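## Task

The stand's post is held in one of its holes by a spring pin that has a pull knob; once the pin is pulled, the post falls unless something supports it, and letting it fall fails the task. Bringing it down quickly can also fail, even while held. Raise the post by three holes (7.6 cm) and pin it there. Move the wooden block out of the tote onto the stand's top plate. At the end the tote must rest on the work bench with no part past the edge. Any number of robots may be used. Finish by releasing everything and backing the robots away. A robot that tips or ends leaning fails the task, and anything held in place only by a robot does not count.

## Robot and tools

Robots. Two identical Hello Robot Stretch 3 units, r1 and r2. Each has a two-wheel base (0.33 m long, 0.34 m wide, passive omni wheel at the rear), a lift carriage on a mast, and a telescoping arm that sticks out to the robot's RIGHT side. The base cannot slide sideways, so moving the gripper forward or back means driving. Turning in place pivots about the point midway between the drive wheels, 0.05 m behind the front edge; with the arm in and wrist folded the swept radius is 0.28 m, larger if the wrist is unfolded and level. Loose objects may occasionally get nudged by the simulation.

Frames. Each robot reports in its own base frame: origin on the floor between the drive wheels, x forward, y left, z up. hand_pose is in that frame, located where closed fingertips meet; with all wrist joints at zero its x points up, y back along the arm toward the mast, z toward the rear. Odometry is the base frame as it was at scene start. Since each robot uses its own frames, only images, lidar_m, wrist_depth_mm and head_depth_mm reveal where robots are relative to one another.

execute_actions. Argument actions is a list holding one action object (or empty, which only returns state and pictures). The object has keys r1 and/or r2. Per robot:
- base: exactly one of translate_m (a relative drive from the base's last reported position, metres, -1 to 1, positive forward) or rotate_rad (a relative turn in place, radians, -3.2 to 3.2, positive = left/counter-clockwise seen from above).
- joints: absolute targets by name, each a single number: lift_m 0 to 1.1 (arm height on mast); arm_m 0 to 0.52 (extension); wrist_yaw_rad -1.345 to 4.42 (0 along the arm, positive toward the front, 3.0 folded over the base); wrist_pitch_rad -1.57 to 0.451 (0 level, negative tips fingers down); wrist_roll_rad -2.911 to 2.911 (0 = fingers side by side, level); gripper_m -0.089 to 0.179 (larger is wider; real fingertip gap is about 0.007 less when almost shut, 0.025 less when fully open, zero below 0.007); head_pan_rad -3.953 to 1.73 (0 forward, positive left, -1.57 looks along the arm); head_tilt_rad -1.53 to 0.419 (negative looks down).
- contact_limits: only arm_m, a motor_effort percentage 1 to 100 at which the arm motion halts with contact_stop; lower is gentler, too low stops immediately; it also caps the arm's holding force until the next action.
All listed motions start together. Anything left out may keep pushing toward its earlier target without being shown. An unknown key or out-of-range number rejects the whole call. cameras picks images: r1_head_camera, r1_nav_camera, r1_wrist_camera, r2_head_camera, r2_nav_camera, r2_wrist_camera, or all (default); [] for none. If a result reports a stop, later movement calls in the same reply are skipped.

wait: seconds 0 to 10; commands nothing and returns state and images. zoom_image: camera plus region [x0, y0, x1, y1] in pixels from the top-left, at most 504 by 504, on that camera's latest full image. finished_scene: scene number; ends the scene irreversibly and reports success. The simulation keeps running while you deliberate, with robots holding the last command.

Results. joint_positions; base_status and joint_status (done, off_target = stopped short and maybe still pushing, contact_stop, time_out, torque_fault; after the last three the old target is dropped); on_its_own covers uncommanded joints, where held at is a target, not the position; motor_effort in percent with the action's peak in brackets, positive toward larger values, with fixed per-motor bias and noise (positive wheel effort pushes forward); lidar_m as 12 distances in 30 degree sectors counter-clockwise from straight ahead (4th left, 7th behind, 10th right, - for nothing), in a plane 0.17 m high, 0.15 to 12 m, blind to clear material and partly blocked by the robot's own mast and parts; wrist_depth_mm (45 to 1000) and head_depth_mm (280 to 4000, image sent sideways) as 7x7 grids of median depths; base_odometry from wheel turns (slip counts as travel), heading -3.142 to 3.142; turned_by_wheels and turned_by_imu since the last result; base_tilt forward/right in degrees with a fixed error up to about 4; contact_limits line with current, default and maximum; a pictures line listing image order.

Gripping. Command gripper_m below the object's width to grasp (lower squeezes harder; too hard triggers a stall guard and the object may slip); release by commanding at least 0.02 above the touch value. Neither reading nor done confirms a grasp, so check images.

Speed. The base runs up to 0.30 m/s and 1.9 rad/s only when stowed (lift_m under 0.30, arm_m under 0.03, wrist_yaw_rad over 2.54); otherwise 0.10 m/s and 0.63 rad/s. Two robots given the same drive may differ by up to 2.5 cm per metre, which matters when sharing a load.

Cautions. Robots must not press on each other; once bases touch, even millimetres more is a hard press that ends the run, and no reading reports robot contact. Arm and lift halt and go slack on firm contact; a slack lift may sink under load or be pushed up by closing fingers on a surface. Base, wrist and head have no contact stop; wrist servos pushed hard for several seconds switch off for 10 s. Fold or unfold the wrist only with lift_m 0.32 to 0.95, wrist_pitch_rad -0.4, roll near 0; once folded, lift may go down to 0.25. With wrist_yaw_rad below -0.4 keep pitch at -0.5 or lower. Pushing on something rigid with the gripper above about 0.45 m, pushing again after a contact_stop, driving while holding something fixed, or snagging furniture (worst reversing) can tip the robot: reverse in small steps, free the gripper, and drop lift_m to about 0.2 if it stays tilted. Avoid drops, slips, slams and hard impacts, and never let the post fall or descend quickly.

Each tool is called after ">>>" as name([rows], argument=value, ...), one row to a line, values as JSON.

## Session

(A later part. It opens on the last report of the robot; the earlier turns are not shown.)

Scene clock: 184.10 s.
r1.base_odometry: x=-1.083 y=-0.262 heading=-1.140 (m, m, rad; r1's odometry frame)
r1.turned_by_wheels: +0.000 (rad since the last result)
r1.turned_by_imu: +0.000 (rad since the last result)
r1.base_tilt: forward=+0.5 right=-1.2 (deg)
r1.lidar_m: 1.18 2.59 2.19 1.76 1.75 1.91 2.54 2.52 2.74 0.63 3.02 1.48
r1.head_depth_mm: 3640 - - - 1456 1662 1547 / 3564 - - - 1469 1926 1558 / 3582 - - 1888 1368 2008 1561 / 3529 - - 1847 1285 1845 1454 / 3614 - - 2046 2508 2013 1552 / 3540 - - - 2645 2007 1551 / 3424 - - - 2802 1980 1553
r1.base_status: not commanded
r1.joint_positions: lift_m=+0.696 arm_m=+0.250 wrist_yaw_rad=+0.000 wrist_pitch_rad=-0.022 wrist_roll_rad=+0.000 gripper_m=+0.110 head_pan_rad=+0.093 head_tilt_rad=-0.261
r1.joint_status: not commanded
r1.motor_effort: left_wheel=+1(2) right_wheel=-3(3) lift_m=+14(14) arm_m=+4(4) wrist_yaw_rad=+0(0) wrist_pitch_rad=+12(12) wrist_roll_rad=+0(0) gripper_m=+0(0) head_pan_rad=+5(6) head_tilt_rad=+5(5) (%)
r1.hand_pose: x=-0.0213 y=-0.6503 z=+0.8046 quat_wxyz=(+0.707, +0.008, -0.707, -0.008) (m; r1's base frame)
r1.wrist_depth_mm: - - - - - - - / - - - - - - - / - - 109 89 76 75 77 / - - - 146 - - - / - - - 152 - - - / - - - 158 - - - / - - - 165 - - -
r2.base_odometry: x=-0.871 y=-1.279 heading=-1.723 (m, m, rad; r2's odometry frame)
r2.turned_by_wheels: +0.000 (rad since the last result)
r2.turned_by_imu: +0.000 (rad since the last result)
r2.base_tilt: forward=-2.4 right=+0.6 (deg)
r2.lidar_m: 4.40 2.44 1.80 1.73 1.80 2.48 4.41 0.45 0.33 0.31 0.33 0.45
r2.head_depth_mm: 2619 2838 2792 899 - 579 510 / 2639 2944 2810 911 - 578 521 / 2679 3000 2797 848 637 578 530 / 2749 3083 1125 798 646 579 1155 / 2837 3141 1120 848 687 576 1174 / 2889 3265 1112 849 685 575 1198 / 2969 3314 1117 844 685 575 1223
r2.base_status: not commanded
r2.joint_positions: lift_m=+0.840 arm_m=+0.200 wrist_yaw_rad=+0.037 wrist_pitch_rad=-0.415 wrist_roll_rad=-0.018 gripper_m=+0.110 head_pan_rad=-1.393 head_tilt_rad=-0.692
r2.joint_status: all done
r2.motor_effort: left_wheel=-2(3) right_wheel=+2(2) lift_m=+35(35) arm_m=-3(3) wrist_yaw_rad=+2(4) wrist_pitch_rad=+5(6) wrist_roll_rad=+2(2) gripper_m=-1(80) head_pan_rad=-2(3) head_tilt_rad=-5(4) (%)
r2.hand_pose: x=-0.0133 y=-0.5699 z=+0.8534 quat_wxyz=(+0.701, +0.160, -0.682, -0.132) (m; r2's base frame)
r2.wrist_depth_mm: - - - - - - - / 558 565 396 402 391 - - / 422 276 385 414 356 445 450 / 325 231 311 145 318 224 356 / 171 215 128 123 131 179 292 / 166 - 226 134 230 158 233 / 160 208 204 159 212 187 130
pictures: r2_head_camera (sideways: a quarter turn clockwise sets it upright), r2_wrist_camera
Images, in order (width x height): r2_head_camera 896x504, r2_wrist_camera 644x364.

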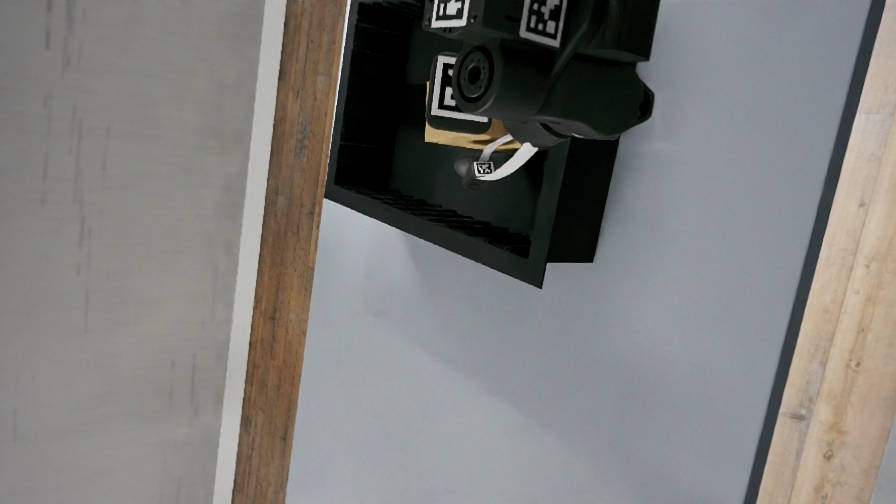

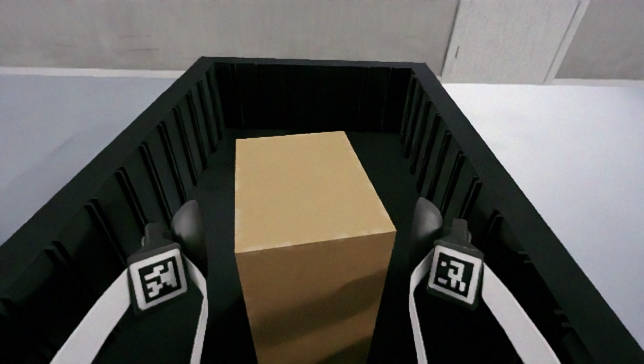

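>>> execute_actions([
  {"r2":{"joints":{"lift_m":0.92}}},
], cameras=[])

>>> execute_actions([
  {"r2":{"base":{"translate_m":-0.021},"joints":{"arm_m":0.273,"wrist_yaw_rad":0.2}}},
], cameras=[])

>>> execute_actions([
  {"r2":{"joints":{"wrist_pitch_rad":-0.8}}},
], cameras=["r2_wrist_camera","r1_head_camera"])

>>> zoom_image(camera="r1_head_camera", region=[320,150,490,290])

Scene clock: 205.93 s.
r1.base_odometry: x=-1.083 y=-0.262 heading=-1.140 (m, m, rad; r1's odometry frame)
r1.turned_by_wheels: +0.000 (rad since the last result)
r1.turned_by_imu: -0.001 (rad since the last result)
r1.base_tilt: forward=+0.5 right=-1.2 (deg)
r1.lidar_m: 1.18 2.60 2.18 1.76 1.75 1.91 2.53 2.51 2.75 0.63 3.03 1.48
r1.head_depth_mm: 3574 - - - 1467 1678 1553 / 3585 - - - 1465 1936 1562 / 3585 - - 1889 1355 2021 1556 / 3552 - - 1863 1275 1833 1463 / 3521 - - 2031 2554 2028 1553 / 3423 - - - 2663 1993 1549 / 3402 - - - 2809 2012 1559
r1.base_status: not commanded
r1.joint_positions: lift_m=+0.696 arm_m=+0.250 wrist_yaw_rad=+0.000 wrist_pitch_rad=-0.022 wrist_roll_rad=+0.000 gripper_m=+0.110 head_pan_rad=+0.093 head_tilt_rad=-0.261
r1.joint_status: not commanded
r1.motor_effort: left_wheel=+2(2) right_wheel=-4(3) lift_m=+14(15) arm_m=+4(4) wrist_yaw_rad=+0(0) wrist_pitch_rad=+12(12) wrist_roll_rad=+0(0) gripper_m=+0(0) head_pan_rad=+5(5) head_tilt_rad=+5(5) (%)
r1.hand_pose: x=-0.0213 y=-0.6503 z=+0.8046 quat_wxyz=(+0.707, +0.008, -0.707, -0.008) (m; r1's base frame)
r1.wrist_depth_mm: - - - - - - - / - - - - - - - / - - 108 89 76 75 77 / - - - 146 - - - / - - - 152 - - - / - - - 159 - - - / - - - 165 - - -
r2.base_odometry: x=-0.871 y=-1.279 heading=-1.723 (m, m, rad; r2's odometry frame)
r2.turned_by_wheels: +0.000 (rad since the last result)
r2.turned_by_imu: +0.000 (rad since the last result)
r2.base_tilt: forward=-2.4 right=+0.5 (deg)
r2.lidar_m: 4.39 2.44 1.80 1.73 1.80 2.49 4.41 0.44 0.33 0.32 0.33 0.45
r2.head_depth_mm: 2589 2874 2966 - 609 581 511 / 2661 2901 2914 797 626 579 519 / 2694 2989 2779 822 638 578 530 / 2776 3094 1124 799 645 577 1158 / 2850 3111 1117 852 687 576 1174 / 2918 3206 1117 849 686 575 1192 / 2961 3322 1109 848 686 575 1216
r2.base_status: not commanded
r2.joint_positions: lift_m=+0.920 arm_m=+0.200 wrist_yaw_rad=+0.037 wrist_pitch_rad=-0.415 wrist_roll_rad=-0.018 gripper_m=+0.110 head_pan_rad=-1.393 head_tilt_rad=-0.692
r2.joint_status: all done
r2.motor_effort: left_wheel=-2(3) right_wheel=+2(2) lift_m=+44(46) arm_m=-3(3) wrist_yaw_rad=+3(2) wrist_pitch_rad=+5(5) wrist_roll_rad=+2(2) gripper_m=-1(1) head_pan_rad=-2(2) head_tilt_rad=-5(5) (%)
r2.hand_pose: x=-0.0133 y=-0.5699 z=+0.9332 quat_wxyz=(+0.701, +0.160, -0.682, -0.132) (m; r2's base frame)
r2.wrist_depth_mm: - - - - - - - / - - - - - - - / 575 575 438 440 573 619 620 / 454 461 425 462 429 480 484 / 380 377 382 390 383 397 405 / 325 - 322 194 323 338 341 / 290 247 281 173 286 211 297
pictures: none
No camera images: the call's "cameras" was empty. Leave "cameras" out to get every camera's image.

Scene clock: 207.80 s.
r1.base_odometry: x=-1.083 y=-0.262 heading=-1.140 (m, m, rad; r1's odometry frame)
r1.turned_by_wheels: +0.000 (rad since the last result)
r1.turned_by_imu: +0.000 (rad since the last result)
r1.base_tilt: forward=+0.5 right=-1.2 (deg)
r1.lidar_m: 1.18 2.60 2.18 1.76 1.75 1.91 2.54 2.51 2.75 0.63 3.02 1.48
r1.head_depth_mm: 3578 - - - 1476 1651 1555 / 3586 - - - 1460 1919 1550 / 3556 - - 1892 1365 1995 1555 / 3561 - - 1856 1279 1850 1459 / 3584 - - 2052 2539 1977 1553 / 3494 - - - 2658 1983 1557 / 3427 - - - 2869 1991 1557
r1.base_status: not commanded
r1.joint_positions: lift_m=+0.696 arm_m=+0.250 wrist_yaw_rad=+0.000 wrist_pitch_rad=-0.022 wrist_roll_rad=+0.000 gripper_m=+0.110 head_pan_rad=+0.093 head_tilt_rad=-0.261
r1.joint_status: not commanded
r1.motor_effort: left_wheel=+2(2) right_wheel=-3(4) lift_m=+15(16) arm_m=+4(4) wrist_yaw_rad=+0(1) wrist_pitch_rad=+12(12) wrist_roll_rad=+0(0) gripper_m=+1(0) head_pan_rad=+5(6) head_tilt_rad=+5(5) (%)
r1.hand_pose: x=-0.0213 y=-0.6503 z=+0.8046 quat_wxyz=(+0.707, +0.008, -0.707, -0.008) (m; r1's base frame)
r1.wrist_depth_mm: - - - - - - - / - - - - - - - / - - 108 89 76 75 77 / - - - 146 - - - / - - - 153 - - - / - - - 158 - - - / - - - 165 - - -
r2.base_odometry: x=-0.867 y=-1.259 heading=-1.723 (m, m, rad; r2's odometry frame)
r2.turned_by_wheels: +0.000 (rad since the last result)
r2.turned_by_imu: +0.000 (rad since the last result)
r2.base_tilt: forward=-2.5 right=+0.5 (deg)
r2.lidar_m: 4.42 2.44 1.80 1.73 1.81 2.49 4.39 0.44 0.33 0.31 0.33 0.45
r2.head_depth_mm: 2584 2866 - 769 624 580 510 / 2682 2880 2899 649 639 579 519 / 2680 3004 2846 823 637 578 530 / 2753 3083 1122 782 645 578 1157 / 2838 3150 1119 852 687 578 1178 / 2900 3286 1114 847 686 575 1193 / 2941 3322 1113 845 684 574 1214
r2.base_status: done
r2.joint_positions: lift_m=+0.920 arm_m=+0.273 wrist_yaw_rad=+0.197 wrist_pitch_rad=-0.415 wrist_roll_rad=-0.018 gripper_m=+0.110 head_pan_rad=-1.393 head_tilt_rad=-0.692
r2.joint_status: all done
r2.motor_effort: left_wheel=-2(4) right_wheel=+1(4) lift_m=+43(43) arm_m=+4(6) wrist_yaw_rad=+1(0) wrist_pitch_rad=+5(5) wrist_roll_rad=+2(1) gripper_m=+0(0) head_pan_rad=-3(3) head_tilt_rad=-5(5) (%)
r2.hand_pose: x=+0.0225 y=-0.6380 z=+0.9332 quat_wxyz=(+0.709, +0.214, -0.667, -0.075) (m; r2's base frame)
r2.wrist_depth_mm: - - - - - - - / - - - - - - - / 567 575 584 - - - - / 455 461 386 396 376 468 479 / 387 387 364 387 392 386 402 / 325 - 317 332 329 326 345 / 290 222 279 169 286 243 297
pictures: none
No camera images: the call's "cameras" was empty. Leave "cameras" out to get every camera's image.

Scene clock: 208.83 s.
r1.base_odometry: x=-1.083 y=-0.262 heading=-1.140 (m, m, rad; r1's odometry frame)
r1.turned_by_wheels: +0.000 (rad since the last result)
r1.turned_by_imu: +0.000 (rad since the last result)
r1.base_tilt: forward=+0.5 right=-1.2 (deg)
r1.lidar_m: 1.18 2.60 2.18 1.76 1.75 1.91 2.54 2.52 2.74 0.63 3.03 1.48
r1.head_depth_mm: 3563 - - - 1468 1666 1556 / 3568 - - - 1451 1920 1566 / 3549 - - 1882 1361 2003 1552 / 3537 - - 1831 1267 1851 1461 / 3588 - - 2052 2534 2012 1549 / 3594 - - - 2660 2004 1549 / 3366 - - - 2837 2015 1563
r1.base_status: not commanded
r1.joint_positions: lift_m=+0.696 arm_m=+0.250 wrist_yaw_rad=+0.000 wrist_pitch_rad=-0.022 wrist_roll_rad=+0.000 gripper_m=+0.110 head_pan_rad=+0.093 head_tilt_rad=-0.261
r1.joint_status: not commanded
r1.motor_effort: left_wheel=+2(2) right_wheel=-4(3) lift_m=+14(15) arm_m=+4(4) wrist_yaw_rad=-1(0) wrist_pitch_rad=+12(12) wrist_roll_rad=+0(0) gripper_m=+1(0) head_pan_rad=+4(4) head_tilt_rad=+5(5) (%)
r1.hand_pose: x=-0.0213 y=-0.6503 z=+0.8046 quat_wxyz=(+0.707, +0.008, -0.707, -0.008) (m; r1's base frame)
r1.wrist_depth_mm: - - - - - - - / - - - - - - - / - - 109 89 76 75 77 / - - - 146 - - - / - - - 153 - - - / - - - 158 - - - / - - - 165 - - -
r2.base_odometry: x=-0.867 y=-1.259 heading=-1.723 (m, m, rad; r2's odometry frame)
r2.turned_by_wheels: +0.000 (rad since the last result)
r2.turned_by_imu: +0.000 (rad since the last result)
r2.base_tilt: forward=-2.4 right=+0.5 (deg)
r2.lidar_m: 4.42 2.45 1.79 1.73 1.80 2.48 4.37 0.44 0.33 0.31 0.33 0.45
r2.head_depth_mm: 2593 2877 - 696 624 581 509 / 2654 2942 2986 - 638 579 521 / 2702 3033 2785 874 636 578 529 / 2723 3085 1124 779 645 577 1150 / 2817 3171 1116 854 688 577 1177 / 2863 3245 1111 849 686 577 1201 / 2991 3343 1114 846 684 575 1214
r2.base_status: not commanded
r2.joint_positions: lift_m=+0.920 arm_m=+0.273 wrist_yaw_rad=+0.197 wrist_pitch_rad=-0.808 wrist_roll_rad=-0.018 gripper_m=+0.110 head_pan_rad=-1.393 head_tilt_rad=-0.692
r2.joint_status: all done
r2.motor_effort: left_wheel=-2(2) right_wheel=+2(1) lift_m=+43(44) arm_m=+4(4) wrist_yaw_rad=+1(2) wrist_pitch_rad=+3(4) wrist_roll_rad=+2(2) gripper_m=+0(1) head_pan_rad=-2(2) head_tilt_rad=-4(5) (%)
r2.hand_pose: x=+0.0097 y=-0.5742 z=+0.8568 quat_wxyz=(+0.680, +0.343, -0.613, -0.210) (m; r2's base frame)
r2.wrist_depth_mm: 382 381 304 356 337 310 411 / 337 234 329 350 355 267 365 / 306 210 301 309 318 228 332 / 187 214 272 146 287 199 297 / 170 209 139 134 258 179 272 / 171 - 125 124 235 165 249 / 171 218 216 216 222 184 227
pictures: r1_head_camera (sideways: a quarter turn clockwise sets it upright), r2_wrist_camera
Images, in order (width x height): r1_head_camera 896x504, r2_wrist_camera 644x364.

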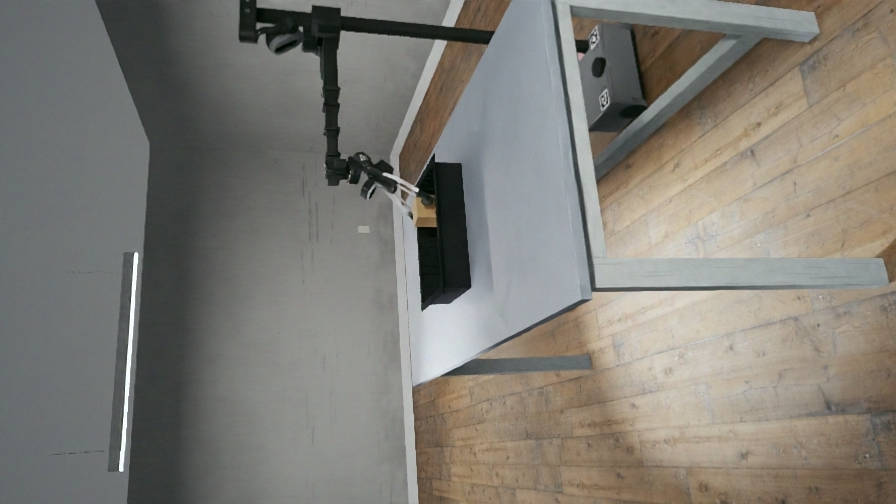

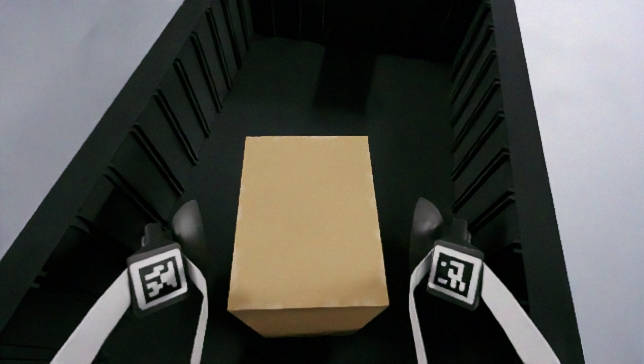

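Region (320, 150, 490, 290) of r1_head_camera's 896x504 image, scaled by 2.965, with more detail than that image has; it fills the top 415 rows of this view, and the rest is white.

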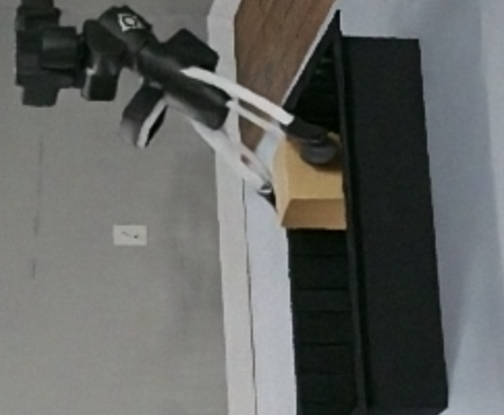

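>>> execute_actions([
  {"r2":{"joints":{"lift_m":0.93,"arm_m":0.278,"gripper_m":0.03}}},
], cameras=["r2_wrist_camera"])

Scene clock: 215.23 s.
r1.base_odometry: x=-1.083 y=-0.262 heading=-1.140 (m, m, rad; r1's odometry frame)
r1.turned_by_wheels: +0.000 (rad since the last result)
r1.turned_by_imu: -0.001 (rad since the last result)
r1.base_tilt: forward=+0.5 right=-1.2 (deg)
r1.lidar_m: 1.18 2.60 2.19 1.76 1.75 1.91 2.55 2.52 2.74 0.63 3.01 1.48
r1.head_depth_mm: 3566 - - - 1459 1674 1558 / 3610 - - - 1458 1934 1551 / 3521 - - 1876 1358 2001 1562 / 3621 - - 1848 1267 1847 1463 / 3621 - - 2070 2518 1982 1552 / 3440 - - - 2657 2004 1550 / 3410 - - - 2819 2006 1557
r1.base_status: not commanded
r1.joint_positions: lift_m=+0.696 arm_m=+0.250 wrist_yaw_rad=+0.000 wrist_pitch_rad=-0.022 wrist_roll_rad=+0.000 gripper_m=+0.110 head_pan_rad=+0.093 head_tilt_rad=-0.261
r1.joint_status: not commanded
r1.motor_effort: left_wheel=+3(2) right_wheel=-3(4) lift_m=+14(14) arm_m=+3(4) wrist_yaw_rad=+0(1) wrist_pitch_rad=+12(12) wrist_roll_rad=+0(0) gripper_m=+0(0) head_pan_rad=+5(4) head_tilt_rad=+5(5) (%)
r1.hand_pose: x=-0.0213 y=-0.6503 z=+0.8046 quat_wxyz=(+0.707, +0.008, -0.707, -0.008) (m; r1's base frame)
r1.wrist_depth_mm: - - - - - - - / - - - - - - - / - - 108 89 76 75 77 / - - - 146 - - - / - - - 152 - - - / - - - 158 - - - / - - - 165 - - -
r2.base_odometry: x=-0.867 y=-1.259 heading=-1.723 (m, m, rad; r2's odometry frame)
r2.turned_by_wheels: +0.000 (rad since the last result)
r2.turned_by_imu: +0.000 (rad since the last result)
r2.base_tilt: forward=-2.4 right=+0.5 (deg)
r2.lidar_m: 4.41 2.44 1.80 1.73 1.80 2.48 4.39 0.44 0.33 0.31 0.33 0.45
r2.head_depth_mm: 2586 2824 - 743 624 579 510 / 2659 2941 2969 776 638 579 519 / 2713 3005 2759 850 637 578 530 / 2787 3085 1117 779 644 577 1153 / 2815 3162 1123 850 686 576 1177 / 2875 3245 1112 851 686 577 1198 / 2932 3285 1111 848 682 574 1215
r2.base_status: not commanded
r2.joint_positions: lift_m=+0.930 arm_m=+0.278 wrist_yaw_rad=+0.199 wrist_pitch_rad=-0.819 wrist_roll_rad=-0.018 gripper_m=+0.031 head_pan_rad=-1.393 head_tilt_rad=-0.692
r2.joint_status: all done
r2.motor_effort: left_wheel=-2(2) right_wheel=+1(2) lift_m=+43(47) arm_m=+4(2) wrist_yaw_rad=+1(2) wrist_pitch_rad=+6(6) wrist_roll_rad=+1(2) gripper_m=-13(88) head_pan_rad=-3(2) head_tilt_rad=-5(5) (%)
r2.hand_pose: x=+0.0095 y=-0.5769 z=+0.8650 quat_wxyz=(+0.679, +0.347, -0.611, -0.213) (m; r2's base frame)
r2.wrist_depth_mm: 384 393 303 351 334 317 421 / 348 331 330 356 360 271 377 / 313 218 313 320 323 243 336 / 284 216 283 156 292 212 304 / 175 225 143 142 269 188 278 / 173 221 133 132 242 176 255 / 180 220 223 159 230 159 237
pictures: r2_wrist_camera
Images, in order (width x height): r2_wrist_camera 644x364.

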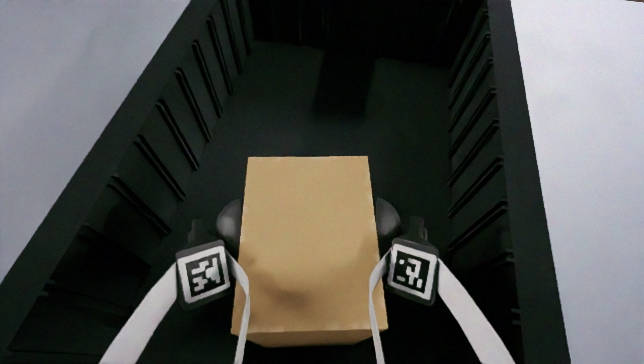

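>>> execute_actions([
  {"r2":{"joints":{"gripper_m":0.015}}},
], cameras=[])

Scene clock: 220.90 s.
r1.base_odometry: x=-1.083 y=-0.262 heading=-1.140 (m, m, rad; r1's odometry frame)
r1.turned_by_wheels: +0.000 (rad since the last result)
r1.turned_by_imu: -0.001 (rad since the last result)
r1.base_tilt: forward=+0.6 right=-1.2 (deg)
r1.lidar_m: 1.18 2.59 2.18 1.76 1.75 1.91 2.54 2.52 2.73 0.63 3.02 1.48
r1.head_depth_mm: 3538 - - - 1473 1667 1557 / 3601 - - - 1464 1943 1563 / 3633 - - 1889 1356 2006 1551 / 3581 - - 1856 1282 1860 1453 / 3564 - - 2043 2523 1997 1546 / 3446 - - - 2627 1981 1553 / 3395 - - - 2812 2001 1556
r1.base_status: not commanded
r1.joint_positions: lift_m=+0.696 arm_m=+0.250 wrist_yaw_rad=+0.000 wrist_pitch_rad=-0.022 wrist_roll_rad=+0.000 gripper_m=+0.110 head_pan_rad=+0.093 head_tilt_rad=-0.261
r1.joint_status: not commanded
r1.motor_effort: left_wheel=+2(2) right_wheel=-3(3) lift_m=+15(14) arm_m=+4(4) wrist_yaw_rad=+0(0) wrist_pitch_rad=+12(12) wrist_roll_rad=+0(0) gripper_m=+0(1) head_pan_rad=+5(5) head_tilt_rad=+5(5) (%)
r1.hand_pose: x=-0.0213 y=-0.6503 z=+0.8046 quat_wxyz=(+0.707, +0.008, -0.707, -0.008) (m; r1's base frame)
r1.wrist_depth_mm: - - - - - - - / - - - - - - - / - - 108 89 76 75 77 / - - - 146 - - - / - - - 153 - - - / - - - 158 - - - / - - - 165 - - -
r2.base_odometry: x=-0.867 y=-1.259 heading=-1.723 (m, m, rad; r2's odometry frame)
r2.turned_by_wheels: +0.000 (rad since the last result)
r2.turned_by_imu: +0.000 (rad since the last result)
r2.base_tilt: forward=-2.4 right=+0.6 (deg)
r2.lidar_m: 4.40 2.45 1.79 1.73 1.81 2.49 4.38 0.44 0.33 0.31 0.33 0.45
r2.head_depth_mm: 2565 2868 - 743 625 580 510 / 2642 2947 3012 772 637 579 520 / 2699 2957 2796 852 637 579 530 / 2748 3068 1120 779 644 578 1157 / 2839 3138 1119 850 686 576 1174 / 2891 3222 1114 850 684 575 1193 / 2984 3331 1112 847 685 574 1213
r2.base_status: not commanded
r2.joint_positions: lift_m=+0.930 arm_m=+0.278 wrist_yaw_rad=+0.199 wrist_pitch_rad=-0.820 wrist_roll_rad=-0.018 gripper_m=+0.016 head_pan_rad=-1.393 head_tilt_rad=-0.692
r2.joint_status: all done
r2.motor_effort: left_wheel=-2(2) right_wheel=+1(1) lift_m=+43(43) arm_m=+4(4) wrist_yaw_rad=+0(1) wrist_pitch_rad=+6(6) wrist_roll_rad=+2(2) gripper_m=-18(76) head_pan_rad=-2(2) head_tilt_rad=-5(5) (%)
r2.hand_pose: x=+0.0095 y=-0.5768 z=+0.8648 quat_wxyz=(+0.679, +0.347, -0.611, -0.213) (m; r2's base frame)
r2.wrist_depth_mm: 385 388 302 355 336 317 423 / 345 330 329 353 356 270 374 / 311 220 308 320 324 235 333 / 280 217 281 155 291 212 304 / 176 226 143 142 271 189 278 / 172 222 132 132 243 176 255 / 179 222 224 156 232 160 236
pictures: none
No camera images: the call's "cameras" was empty. Leave "cameras" out to get every camera's image.

>>> execute_actions([
  {"r2":{"joints":{"lift_m":1.03,"head_pan_rad":-0.5,"head_tilt_rad":-0.6}}},
], cameras=["r2_wrist_camera"])

>>> execute_actions([
  {"r2":{"base":{"translate_m":1.0},"joints":{"lift_m":1.09,"arm_m":0.1,"wrist_yaw_rad":0}}},
], cameras=["r2_wrist_camera","r2_head_camera"])

Scene clock: 238.63 s.
r1.base_odometry: x=-1.083 y=-0.262 heading=-1.140 (m, m, rad; r1's odometry frame)
r1.turned_by_wheels: +0.000 (rad since the last result)
r1.turned_by_imu: -0.001 (rad since the last result)
r1.base_tilt: forward=+0.5 right=-1.2 (deg)
r1.lidar_m: 1.18 2.60 2.18 1.76 1.75 1.91 2.53 2.51 2.75 0.63 3.02 1.48
r1.head_depth_mm: 3592 - - - 1469 1677 1565 / 3549 - - - 1461 1936 1549 / 3616 - - 1872 1369 2020 1562 / 3597 - - 1858 1277 1858 1470 / 3536 - - 2036 2529 1995 1561 / 3489 - - - 2671 1999 1561 / 3393 - - - 2849 2007 1562
r1.base_status: not commanded
r1.joint_positions: lift_m=+0.696 arm_m=+0.250 wrist_yaw_rad=+0.000 wrist_pitch_rad=-0.022 wrist_roll_rad=+0.000 gripper_m=+0.110 head_pan_rad=+0.093 head_tilt_rad=-0.261
r1.joint_status: not commanded
r1.motor_effort: left_wheel=+2(2) right_wheel=-4(4) lift_m=+14(15) arm_m=+4(4) wrist_yaw_rad=+0(0) wrist_pitch_rad=+12(12) wrist_roll_rad=+0(0) gripper_m=+0(0) head_pan_rad=+5(4) head_tilt_rad=+5(5) (%)
r1.hand_pose: x=-0.0213 y=-0.6503 z=+0.8046 quat_wxyz=(+0.707, +0.008, -0.707, -0.008) (m; r1's base frame)
r1.wrist_depth_mm: - - - - - - - / - - - - - - - / - - 108 89 76 75 77 / - - - 146 - - - / - - - 153 - - - / - - - 158 - - - / - - - 166 - - -
r2.base_odometry: x=-0.867 y=-1.259 heading=-1.723 (m, m, rad; r2's odometry frame)
r2.turned_by_wheels: +0.000 (rad since the last result)
r2.turned_by_imu: +0.000 (rad since the last result)
r2.base_tilt: forward=-2.4 right=+0.7 (deg)
r2.lidar_m: 4.42 2.45 1.79 1.74 1.80 2.47 4.38 0.45 0.33 0.31 0.33 0.45
r2.head_depth_mm: 3882 - 3367 978 759 620 526 / - - 3241 970 757 618 1228 / - - 3324 971 753 1398 1278 / - - 3348 968 829 1401 1221 / - - 3123 2345 1779 1502 1273 / 3949 - 3280 2359 1824 1496 1274 / 3830 - 3307 2361 1822 1497 1269
r2.base_status: not commanded
r2.joint_positions: lift_m=+1.030 arm_m=+0.278 wrist_yaw_rad=+0.199 wrist_pitch_rad=-0.825 wrist_roll_rad=-0.018 gripper_m=+0.016 head_pan_rad=-0.507 head_tilt_rad=-0.607
r2.joint_status: all done
r2.motor_effort: left_wheel=-2(2) right_wheel=+1(1) lift_m=+47(49) arm_m=+4(4) wrist_yaw_rad=+1(1) wrist_pitch_rad=+8(8) wrist_roll_rad=+1(2) gripper_m=-18(18) head_pan_rad=+2(31) head_tilt_rad=+4(16) (%)
r2.hand_pose: x=+0.0093 y=-0.5758 z=+0.9640 quat_wxyz=(+0.678, +0.348, -0.610, -0.215) (m; r2's base frame)
r2.wrist_depth_mm: 527 531 535 555 - - - / 469 478 433 422 389 499 511 / 431 436 401 446 433 452 462 / 390 399 312 156 387 410 424 / 360 357 144 143 295 375 385 / 335 272 133 132 287 351 352 / 311 287 308 155 296 328 329
pictures: r2_wrist_camera
Images, in order (width x height): r2_wrist_camera 644x364.

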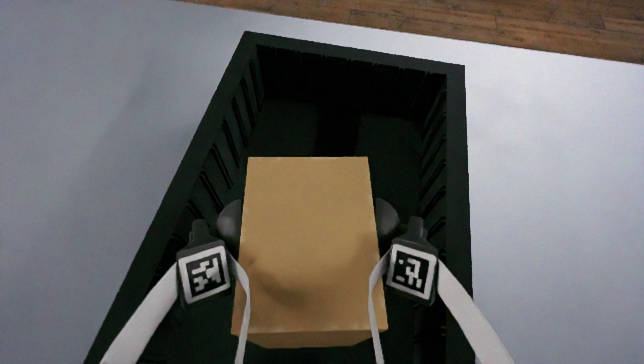

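Scene clock: 250.13 s.
r1.base_odometry: x=-1.083 y=-0.262 heading=-1.140 (m, m, rad; r1's odometry frame)
r1.turned_by_wheels: +0.000 (rad since the last result)
r1.turned_by_imu: -0.002 (rad since the last result)
r1.base_tilt: forward=+0.5 right=-1.2 (deg)
r1.lidar_m: 1.18 2.60 2.18 1.76 1.75 1.91 2.53 2.51 2.74 0.63 3.02 1.48
r1.head_depth_mm: 3560 - - - 1466 1675 1545 / 3576 - - - 1468 1921 1555 / 3599 - - 1874 1359 2015 1553 / 3552 - - 1856 1274 1846 1466 / 3585 - - 2037 2508 1994 1559 / 3482 - - - 2682 1998 1553 / 3434 - - - 2799 2001 1546
r1.base_status: not commanded
r1.joint_positions: lift_m=+0.696 arm_m=+0.250 wrist_yaw_rad=+0.000 wrist_pitch_rad=-0.022 wrist_roll_rad=+0.000 gripper_m=+0.110 head_pan_rad=+0.093 head_tilt_rad=-0.261
r1.joint_status: not commanded
r1.motor_effort: left_wheel=+2(2) right_wheel=-3(3) lift_m=+14(14) arm_m=+4(4) wrist_yaw_rad=-1(0) wrist_pitch_rad=+12(12) wrist_roll_rad=+0(0) gripper_m=+1(0) head_pan_rad=+6(6) head_tilt_rad=+5(6) (%)
r1.hand_pose: x=-0.0213 y=-0.6503 z=+0.8046 quat_wxyz=(+0.707, +0.008, -0.707, -0.008) (m; r1's base frame)
r1.wrist_depth_mm: - - - - - - - / - - - - - - - / - - 108 89 76 75 77 / - - - 146 - - - / - - - 152 - - - / - - - 159 - - - / - - - 165 - - -
r2.base_odometry: x=-1.019 y=-2.247 heading=-1.723 (m, m, rad; r2's odometry frame)
r2.turned_by_wheels: +0.000 (rad since the last result)
r2.turned_by_imu: +0.003 (rad since the last result)
r2.base_tilt: forward=-2.4 right=+0.6 (deg)
r2.lidar_m: 3.42 2.42 1.79 1.73 1.79 2.47 1.22 0.45 0.40 1.02 1.54 1.33
r2.head_depth_mm: 3840 - 3242 2397 1795 1520 1281 / 3655 - 3056 2403 1843 1513 1280 / 3448 3883 2852 2202 1800 1513 1282 / 3347 3633 3323 2375 1844 1504 1274 / 3170 3503 3355 2368 1833 1509 1272 / 3057 3323 3276 2361 1836 1499 1273 / 2947 3195 3304 2329 1836 1501 1265
r2.base_status: done
r2.joint_positions: lift_m=+1.090 arm_m=+0.100 wrist_yaw_rad=+0.002 wrist_pitch_rad=-0.825 wrist_roll_rad=-0.018 gripper_m=+0.016 head_pan_rad=-0.507 head_tilt_rad=-0.606
r2.joint_status: all done
r2.motor_effort: left_wheel=-2(3) right_wheel=+2(5) lift_m=+47(45) arm_m=-3(3) wrist_yaw_rad=-1(3) wrist_pitch_rad=+8(8) wrist_roll_rad=+1(2) gripper_m=-18(18) head_pan_rad=+2(2) head_tilt_rad=+3(3) (%)
r2.hand_pose: x=-0.0212 y=-0.4015 z=+1.0239 quat_wxyz=(+0.654, +0.287, -0.641, -0.281) (m; r2's base frame)
r2.wrist_depth_mm: - - - - 676 668 683 / - - - - 618 578 597 / - - - - 977 523 541 / - - - 156 - 487 489 / - - 143 142 - 442 452 / - - 133 132 - 411 411 / - - - 155 - 384 381
pictures: r2_head_camera (sideways: a quarter turn clockwise sets it upright), r2_wrist_camera
Images, in order (width x height): r2_head_camera 896x504, r2_wrist_camera 644x364.

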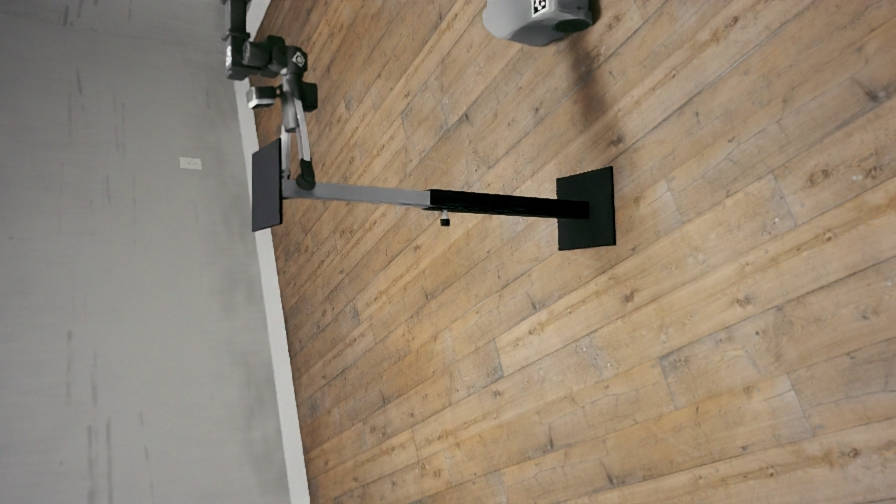

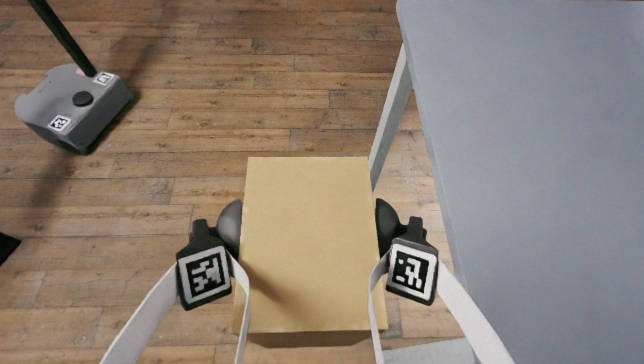

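>>> execute_actions([
  {"r2":{"base":{"rotate_rad":-0.125}},"r1":{"joints":{"head_pan_rad":-1.57,"head_tilt_rad":-0.6}}},
], cameras=[])

>>> execute_actions([
  {"r2":{"base":{"translate_m":1.0},"joints":{"head_pan_rad":-1.2,"head_tilt_rad":-0.8}}},
], cameras=["r2_head_camera"])

>>> execute_actions([
  {"r2":{"base":{"translate_m":0.41}}},
], cameras=[])

>>> execute_actions([
  {"r2":{"base":{"rotate_rad":-0.305},"joints":{"head_pan_rad":-1.57,"head_tilt_rad":-0.8}}},
], cameras=["r2_head_camera","r1_head_camera","r2_wrist_camera"])

Scene clock: 267.13 s.
r1.base_odometry: x=-1.083 y=-0.262 heading=-1.140 (m, m, rad; r1's odometry frame)
r1.turned_by_wheels: +0.000 (rad since the last result)
r1.turned_by_imu: -0.001 (rad since the last result)
r1.base_tilt: forward=+0.5 right=-1.2 (deg)
r1.lidar_m: 1.18 2.60 2.19 1.76 1.75 1.91 2.54 2.52 2.76 0.63 3.02 1.48
r1.head_depth_mm: 3045 3382 3183 2257 1776 1450 1238 / 2923 3261 3178 2246 1826 - 1193 / 2836 3164 3166 790 1876 1370 1223 / 2731 2971 3103 757 1731 1363 1173 / 2615 2849 3015 2249 1748 1432 1219 / 2506 2766 2990 2249 1756 1436 1218 / 2412 2669 2853 2250 1746 1435 1217
r1.base_status: not commanded
r1.joint_positions: lift_m=+0.696 arm_m=+0.250 wrist_yaw_rad=+0.000 wrist_pitch_rad=-0.022 wrist_roll_rad=+0.000 gripper_m=+0.110 head_pan_rad=-1.563 head_tilt_rad=-0.593
r1.joint_status: all done
r1.motor_effort: left_wheel=+2(2) right_wheel=-3(4) lift_m=+14(14) arm_m=+4(4) wrist_yaw_rad=+0(0) wrist_pitch_rad=+12(12) wrist_roll_rad=+0(0) gripper_m=+0(0) head_pan_rad=-4(59) head_tilt_rad=-3(27) (%)
r1.hand_pose: x=-0.0213 y=-0.6503 z=+0.8046 quat_wxyz=(+0.707, +0.008, -0.707, -0.008) (m; r1's base frame)
r1.wrist_depth_mm: - - - - - - - / - - - - - - - / - - 109 89 76 75 77 / - - - 147 - - - / - - - 153 - - - / - - - 158 - - - / - - - 164 - - -
r2.base_odometry: x=-1.019 y=-2.247 heading=-1.848 (m, m, rad; r2's odometry frame)
r2.turned_by_wheels: -0.125 (rad since the last result)
r2.turned_by_imu: -0.124 (rad since the last result)
r2.base_tilt: forward=-2.3 right=+0.6 (deg)
r2.lidar_m: 3.42 2.79 1.86 1.73 1.74 2.21 4.78 0.52 0.40 0.99 1.54 1.34
r2.head_depth_mm: 3460 3589 3357 2377 1793 1524 1285 / 3867 - 3365 2394 1807 1508 1281 / 3785 - 3019 2399 1839 1504 1271 / 3540 3939 1432 2194 1772 1513 1268 / 3354 3698 3302 2354 1836 1506 1269 / 3176 3466 3321 2344 1836 1497 1274 / 2976 3365 3294 2344 1820 1496 1271
r2.base_status: done
r2.joint_positions: lift_m=+1.090 arm_m=+0.100 wrist_yaw_rad=+0.002 wrist_pitch_rad=-0.825 wrist_roll_rad=-0.018 gripper_m=+0.016 head_pan_rad=-0.507 head_tilt_rad=-0.606
r2.joint_status: not commanded
r2.motor_effort: left_wheel=+2(4) right_wheel=-2(4) lift_m=+46(46) arm_m=-3(4) wrist_yaw_rad=-1(1) wrist_pitch_rad=+8(8) wrist_roll_rad=+1(2) gripper_m=-18(18) head_pan_rad=+2(2) head_tilt_rad=+4(2) (%)
r2.hand_pose: x=-0.0212 y=-0.4015 z=+1.0239 quat_wxyz=(+0.654, +0.287, -0.641, -0.281) (m; r2's base frame)
r2.wrist_depth_mm: - - - - 656 649 667 / - - - - 574 592 606 / - - - - 529 530 534 / - - - 156 484 482 485 / - - 144 142 439 445 448 / - - 132 132 416 408 414 / - - - 154 552 377 380
pictures: none
No camera images: the call's "cameras" was empty. Leave "cameras" out to get every camera's image.

Scene clock: 278.63 s.
r1.base_odometry: x=-1.083 y=-0.262 heading=-1.140 (m, m, rad; r1's odometry frame)
r1.turned_by_wheels: +0.000 (rad since the last result)
r1.turned_by_imu: -0.002 (rad since the last result)
r1.base_tilt: forward=+0.5 right=-1.2 (deg)
r1.lidar_m: 1.18 2.60 2.18 1.76 1.75 1.90 2.53 2.51 2.75 0.63 1.16 1.48
r1.head_depth_mm: 3089 3331 3184 2248 1757 1454 1237 / 2963 3278 3180 2276 1816 - 1202 / 2808 3165 3154 793 1874 1368 1221 / 2751 3002 3152 757 1720 1374 1177 / 2604 2918 3065 2258 1755 1432 1223 / 2541 2697 2926 2264 1591 1398 1223 / 2423 2665 733 2154 1532 1384 1218
r1.base_status: not commanded
r1.joint_positions: lift_m=+0.696 arm_m=+0.250 wrist_yaw_rad=+0.000 wrist_pitch_rad=-0.022 wrist_roll_rad=+0.000 gripper_m=+0.110 head_pan_rad=-1.563 head_tilt_rad=-0.593
r1.joint_status: not commanded
r1.motor_effort: left_wheel=+2(2) right_wheel=-3(3) lift_m=+14(14) arm_m=+4(4) wrist_yaw_rad=-1(1) wrist_pitch_rad=+12(12) wrist_roll_rad=+0(0) gripper_m=+1(1) head_pan_rad=-5(6) head_tilt_rad=-3(4) (%)
r1.hand_pose: x=-0.0213 y=-0.6503 z=+0.8046 quat_wxyz=(+0.707, +0.008, -0.707, -0.008) (m; r1's base frame)
r1.wrist_depth_mm: - - - - - - - / - - - - - - - / - 757 108 89 76 75 77 / - - - 146 - - - / - - - 153 - - - / - - - 159 - - - / - - - 164 - - -
r2.base_odometry: x=-1.293 y=-3.209 heading=-1.848 (m, m, rad; r2's odometry frame)
r2.turned_by_wheels: +0.000 (rad since the last result)
r2.turned_by_imu: +0.004 (rad since the last result)
r2.base_tilt: forward=-2.3 right=+0.7 (deg)
r2.lidar_m: 2.41 2.45 1.98 1.84 1.86 2.36 1.44 1.26 3.18 1.16 0.59 2.61
r2.head_depth_mm: 2429 2712 2273 1590 1496 1344 1180 / 2591 914 836 1634 1520 1341 1175 / 2689 2921 805 1637 1562 1338 1187 / 2797 2980 756 844 1054 1274 1177 / 2865 3106 2318 1862 1555 1339 1171 / 2987 3073 2326 1860 1551 1336 1174 / 3077 3037 2329 1858 1558 1342 1175
r2.base_status: done
r2.joint_positions: lift_m=+1.090 arm_m=+0.100 wrist_yaw_rad=+0.002 wrist_pitch_rad=-0.825 wrist_roll_rad=-0.018 gripper_m=+0.016 head_pan_rad=-1.193 head_tilt_rad=-0.790
r2.joint_status: all done
r2.motor_effort: left_wheel=+1(5) right_wheel=-1(3) lift_m=+45(46) arm_m=-3(3) wrist_yaw_rad=-1(2) wrist_pitch_rad=+8(8) wrist_roll_rad=+2(2) gripper_m=-18(18) head_pan_rad=-3(27) head_tilt_rad=-6(24) (%)
r2.hand_pose: x=-0.0212 y=-0.4015 z=+1.0239 quat_wxyz=(+0.654, +0.287, -0.641, -0.281) (m; r2's base frame)
r2.wrist_depth_mm: - 478 - - - - - / - 498 - - - - - / 381 388 - - - - - / 347 363 - 156 - - - / - - 144 143 - - - / - - 133 131 - - - / - - - 155 - - -
pictures: r2_head_camera (sideways: a quarter turn clockwise sets it upright)
Images, in order (width x height): r2_head_camera 896x504.

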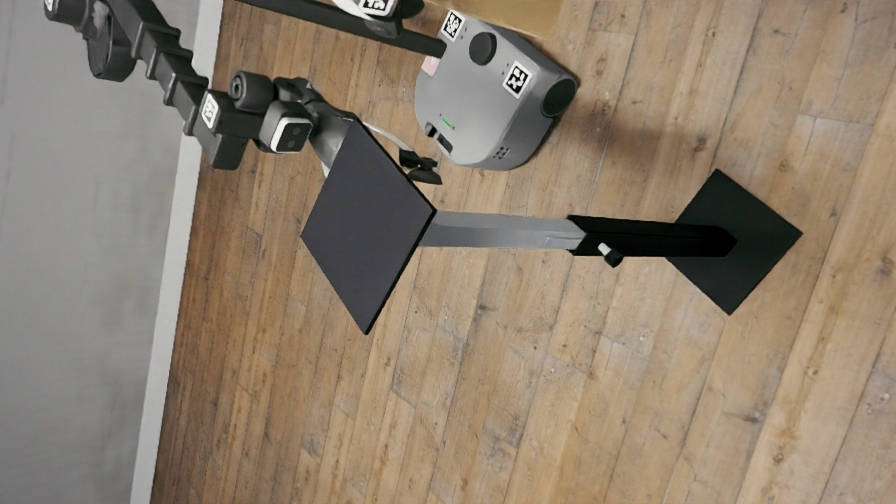

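Scene clock: 284.23 s.
r1.base_odometry: x=-1.083 y=-0.262 heading=-1.140 (m, m, rad; r1's odometry frame)
r1.turned_by_wheels: +0.000 (rad since the last result)
r1.turned_by_imu: -0.001 (rad since the last result)
r1.base_tilt: forward=+0.6 right=-1.2 (deg)
r1.lidar_m: 1.18 2.60 2.19 1.76 1.75 1.91 2.54 2.51 2.74 0.63 3.02 1.48
r1.head_depth_mm: 3079 3318 3181 2269 1761 1453 1236 / 2940 3229 2836 2295 1801 - 1195 / 797 3022 2700 793 1876 1377 1220 / 1094 2946 2993 756 1532 1379 1170 / 2554 2882 2993 2241 1604 1438 1209 / 2529 2779 2956 2247 1738 1434 1219 / 2414 2657 2858 2214 1748 1433 1216
r1.base_status: not commanded
r1.joint_positions: lift_m=+0.696 arm_m=+0.250 wrist_yaw_rad=+0.000 wrist_pitch_rad=-0.022 wrist_roll_rad=+0.000 gripper_m=+0.110 head_pan_rad=-1.563 head_tilt_rad=-0.593
r1.joint_status: not commanded
r1.motor_effort: left_wheel=+2(2) right_wheel=-4(3) lift_m=+14(15) arm_m=+4(4) wrist_yaw_rad=+0(0) wrist_pitch_rad=+12(12) wrist_roll_rad=+0(0) gripper_m=+0(1) head_pan_rad=-5(5) head_tilt_rad=-4(4) (%)
r1.hand_pose: x=-0.0213 y=-0.6503 z=+0.8046 quat_wxyz=(+0.707, +0.008, -0.707, -0.008) (m; r1's base frame)
r1.wrist_depth_mm: - - - - 349 - - / - - - - - - - / - - 108 89 76 75 77 / - - - 146 - - - / - - - 152 - - - / - - - 159 - - - / - - - 165 - - -
r2.base_odometry: x=-1.405 y=-3.603 heading=-1.848 (m, m, rad; r2's odometry frame)
r2.turned_by_wheels: +0.000 (rad since the last result)
r2.turned_by_imu: +0.002 (rad since the last result)
r2.base_tilt: forward=-2.4 right=+0.6 (deg)
r2.lidar_m: 2.01 2.04 2.03 1.88 1.91 2.42 1.66 1.83 0.58 1.37 2.93 2.17
r2.head_depth_mm: 2503 2761 2333 1826 1539 1342 1148 / 2578 2837 2345 1871 1575 1341 1175 / 2635 2896 2352 1877 1566 1341 1170 / 2748 2973 2317 1881 1555 1340 1175 / 2834 3055 2311 1858 1563 1337 1183 / 2926 3035 2306 1866 1548 1338 1175 / 3020 3051 2299 1860 1556 1337 1179
r2.base_status: done
r2.joint_positions: lift_m=+1.090 arm_m=+0.100 wrist_yaw_rad=+0.002 wrist_pitch_rad=-0.825 wrist_roll_rad=-0.018 gripper_m=+0.016 head_pan_rad=-1.193 head_tilt_rad=-0.790
r2.joint_status: not commanded
r2.motor_effort: left_wheel=+1(5) right_wheel=-2(3) lift_m=+46(46) arm_m=-3(4) wrist_yaw_rad=-2(1) wrist_pitch_rad=+8(8) wrist_roll_rad=+2(2) gripper_m=-17(18) head_pan_rad=-3(3) head_tilt_rad=-6(6) (%)
r2.hand_pose: x=-0.0212 y=-0.4015 z=+1.0239 quat_wxyz=(+0.654, +0.287, -0.641, -0.281) (m; r2's base frame)
r2.wrist_depth_mm: - - - - 515 - - / - - - - 513 - - / - - - - 402 - - / - - - 155 366 - - / - - 143 143 - - - / - - 132 131 - - - / - - - 154 - - -
pictures: none
No camera images: the call's "cameras" was empty. Leave "cameras" out to get every camera's image.

Scene clock: 286.03 s.
r1.base_odometry: x=-1.083 y=-0.262 heading=-1.140 (m, m, rad; r1's odometry frame)
r1.turned_by_wheels: +0.000 (rad since the last result)
r1.turned_by_imu: +0.000 (rad since the last result)
r1.base_tilt: forward=+0.5 right=-1.2 (deg)
r1.lidar_m: 1.18 2.60 2.18 1.76 1.74 1.91 2.54 2.52 2.75 0.63 3.03 1.48
r1.head_depth_mm: 3032 3311 3172 2274 1758 1448 1244 / 2949 3297 3190 2270 1805 - 1192 / 2837 3148 3172 792 1872 1364 1222 / 797 1237 1455 758 1539 1372 1166 / 2607 2860 3057 2234 1595 1436 1225 / 2511 2769 2978 2243 1756 1441 1216 / 2426 2649 2847 2248 1741 1439 1216
r1.base_status: not commanded
r1.joint_positions: lift_m=+0.696 arm_m=+0.250 wrist_yaw_rad=+0.001 wrist_pitch_rad=-0.022 wrist_roll_rad=+0.000 gripper_m=+0.110 head_pan_rad=-1.563 head_tilt_rad=-0.593
r1.joint_status: not commanded
r1.motor_effort: left_wheel=+2(3) right_wheel=-3(4) lift_m=+14(14) arm_m=+4(4) wrist_yaw_rad=+0(0) wrist_pitch_rad=+12(12) wrist_roll_rad=+0(0) gripper_m=+0(1) head_pan_rad=-4(4) head_tilt_rad=-4(3) (%)
r1.hand_pose: x=-0.0213 y=-0.6503 z=+0.8046 quat_wxyz=(+0.707, +0.008, -0.707, -0.008) (m; r1's base frame)
r1.wrist_depth_mm: - - - 303 - - - / - - - - - - - / - - 109 89 76 75 77 / - - - 146 - - - / - - - 153 - - - / - - - 158 - - - / - - - 165 - - -
r2.base_odometry: x=-1.405 y=-3.603 heading=-2.153 (m, m, rad; r2's odometry frame)
r2.turned_by_wheels: -0.305 (rad since the last result)
r2.turned_by_imu: -0.302 (rad since the last result)
r2.base_tilt: forward=-2.5 right=+0.6 (deg)
r2.lidar_m: 2.04 2.01 2.17 1.91 1.89 2.03 3.05 1.66 1.83 0.58 2.90 2.59
r2.head_depth_mm: - - 2339 1881 1569 1339 1181 / - - - 1815 1568 1339 1178 / - - - 430 1561 1338 1178 / 1179 923 879 1545 1490 1280 1174 / 1201 2898 2309 1724 1564 1338 1174 / 2590 2828 2325 1878 1568 1342 1177 / 2497 2747 2290 1857 1563 1337 1172
r2.base_status: done
r2.joint_positions: lift_m=+1.090 arm_m=+0.100 wrist_yaw_rad=+0.002 wrist_pitch_rad=-0.825 wrist_roll_rad=-0.018 gripper_m=+0.016 head_pan_rad=-1.563 head_tilt_rad=-0.790
r2.joint_status: all done
r2.motor_effort: left_wheel=+1(5) right_wheel=-2(6) lift_m=+46(45) arm_m=-3(3) wrist_yaw_rad=-1(2) wrist_pitch_rad=+8(7) wrist_roll_rad=+2(1) gripper_m=-18(18) head_pan_rad=-2(19) head_tilt_rad=-5(7) (%)
r2.hand_pose: x=-0.0213 y=-0.4015 z=+1.0239 quat_wxyz=(+0.654, +0.287, -0.641, -0.281) (m; r2's base frame)
r2.wrist_depth_mm: - - - - - - - / - - - 498 - - - / - - 405 393 - - - / - - - 154 - - - / - - 143 142 - - - / - - 133 132 - - - / - - - 154 - - -
pictures: r1_head_camera (sideways: a quarter turn clockwise sets it upright), r2_head_camera (sideways: a quarter turn clockwise sets it upright), r2_wrist_camera
Images, in order (width x height): r1_head_camera 896x504, r2_head_camera 896x504, r2_wrist_camera 644x364.

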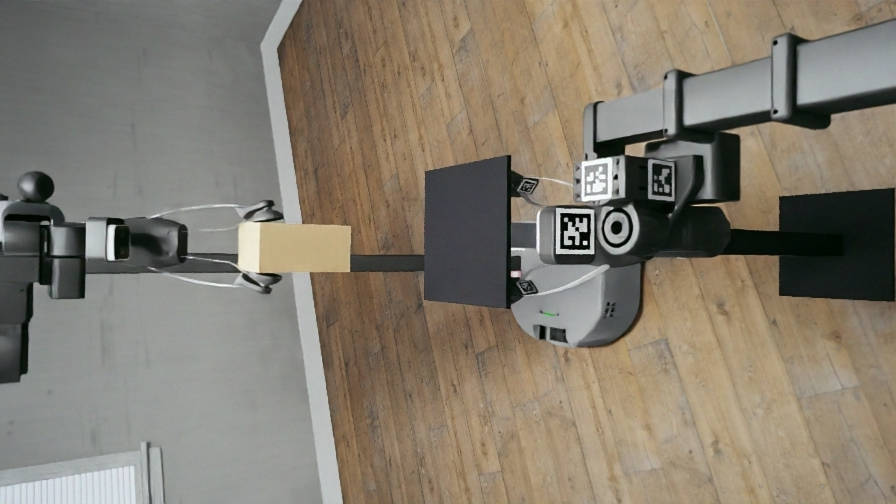

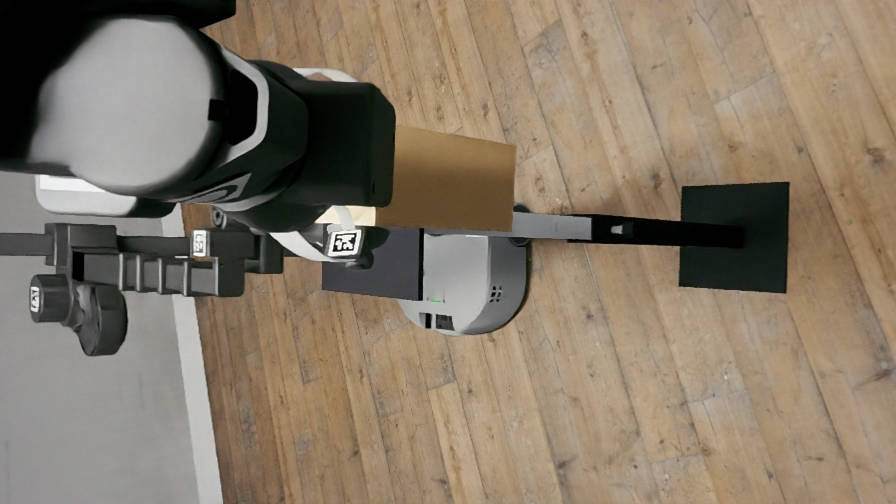

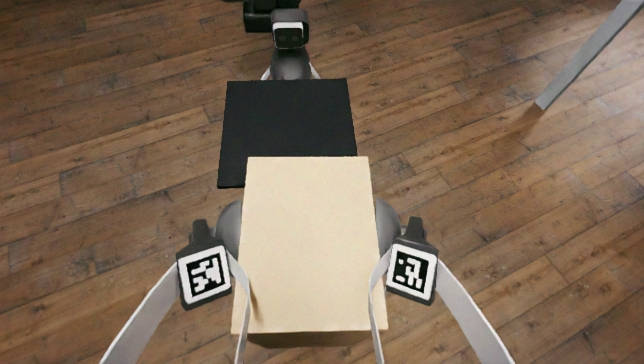

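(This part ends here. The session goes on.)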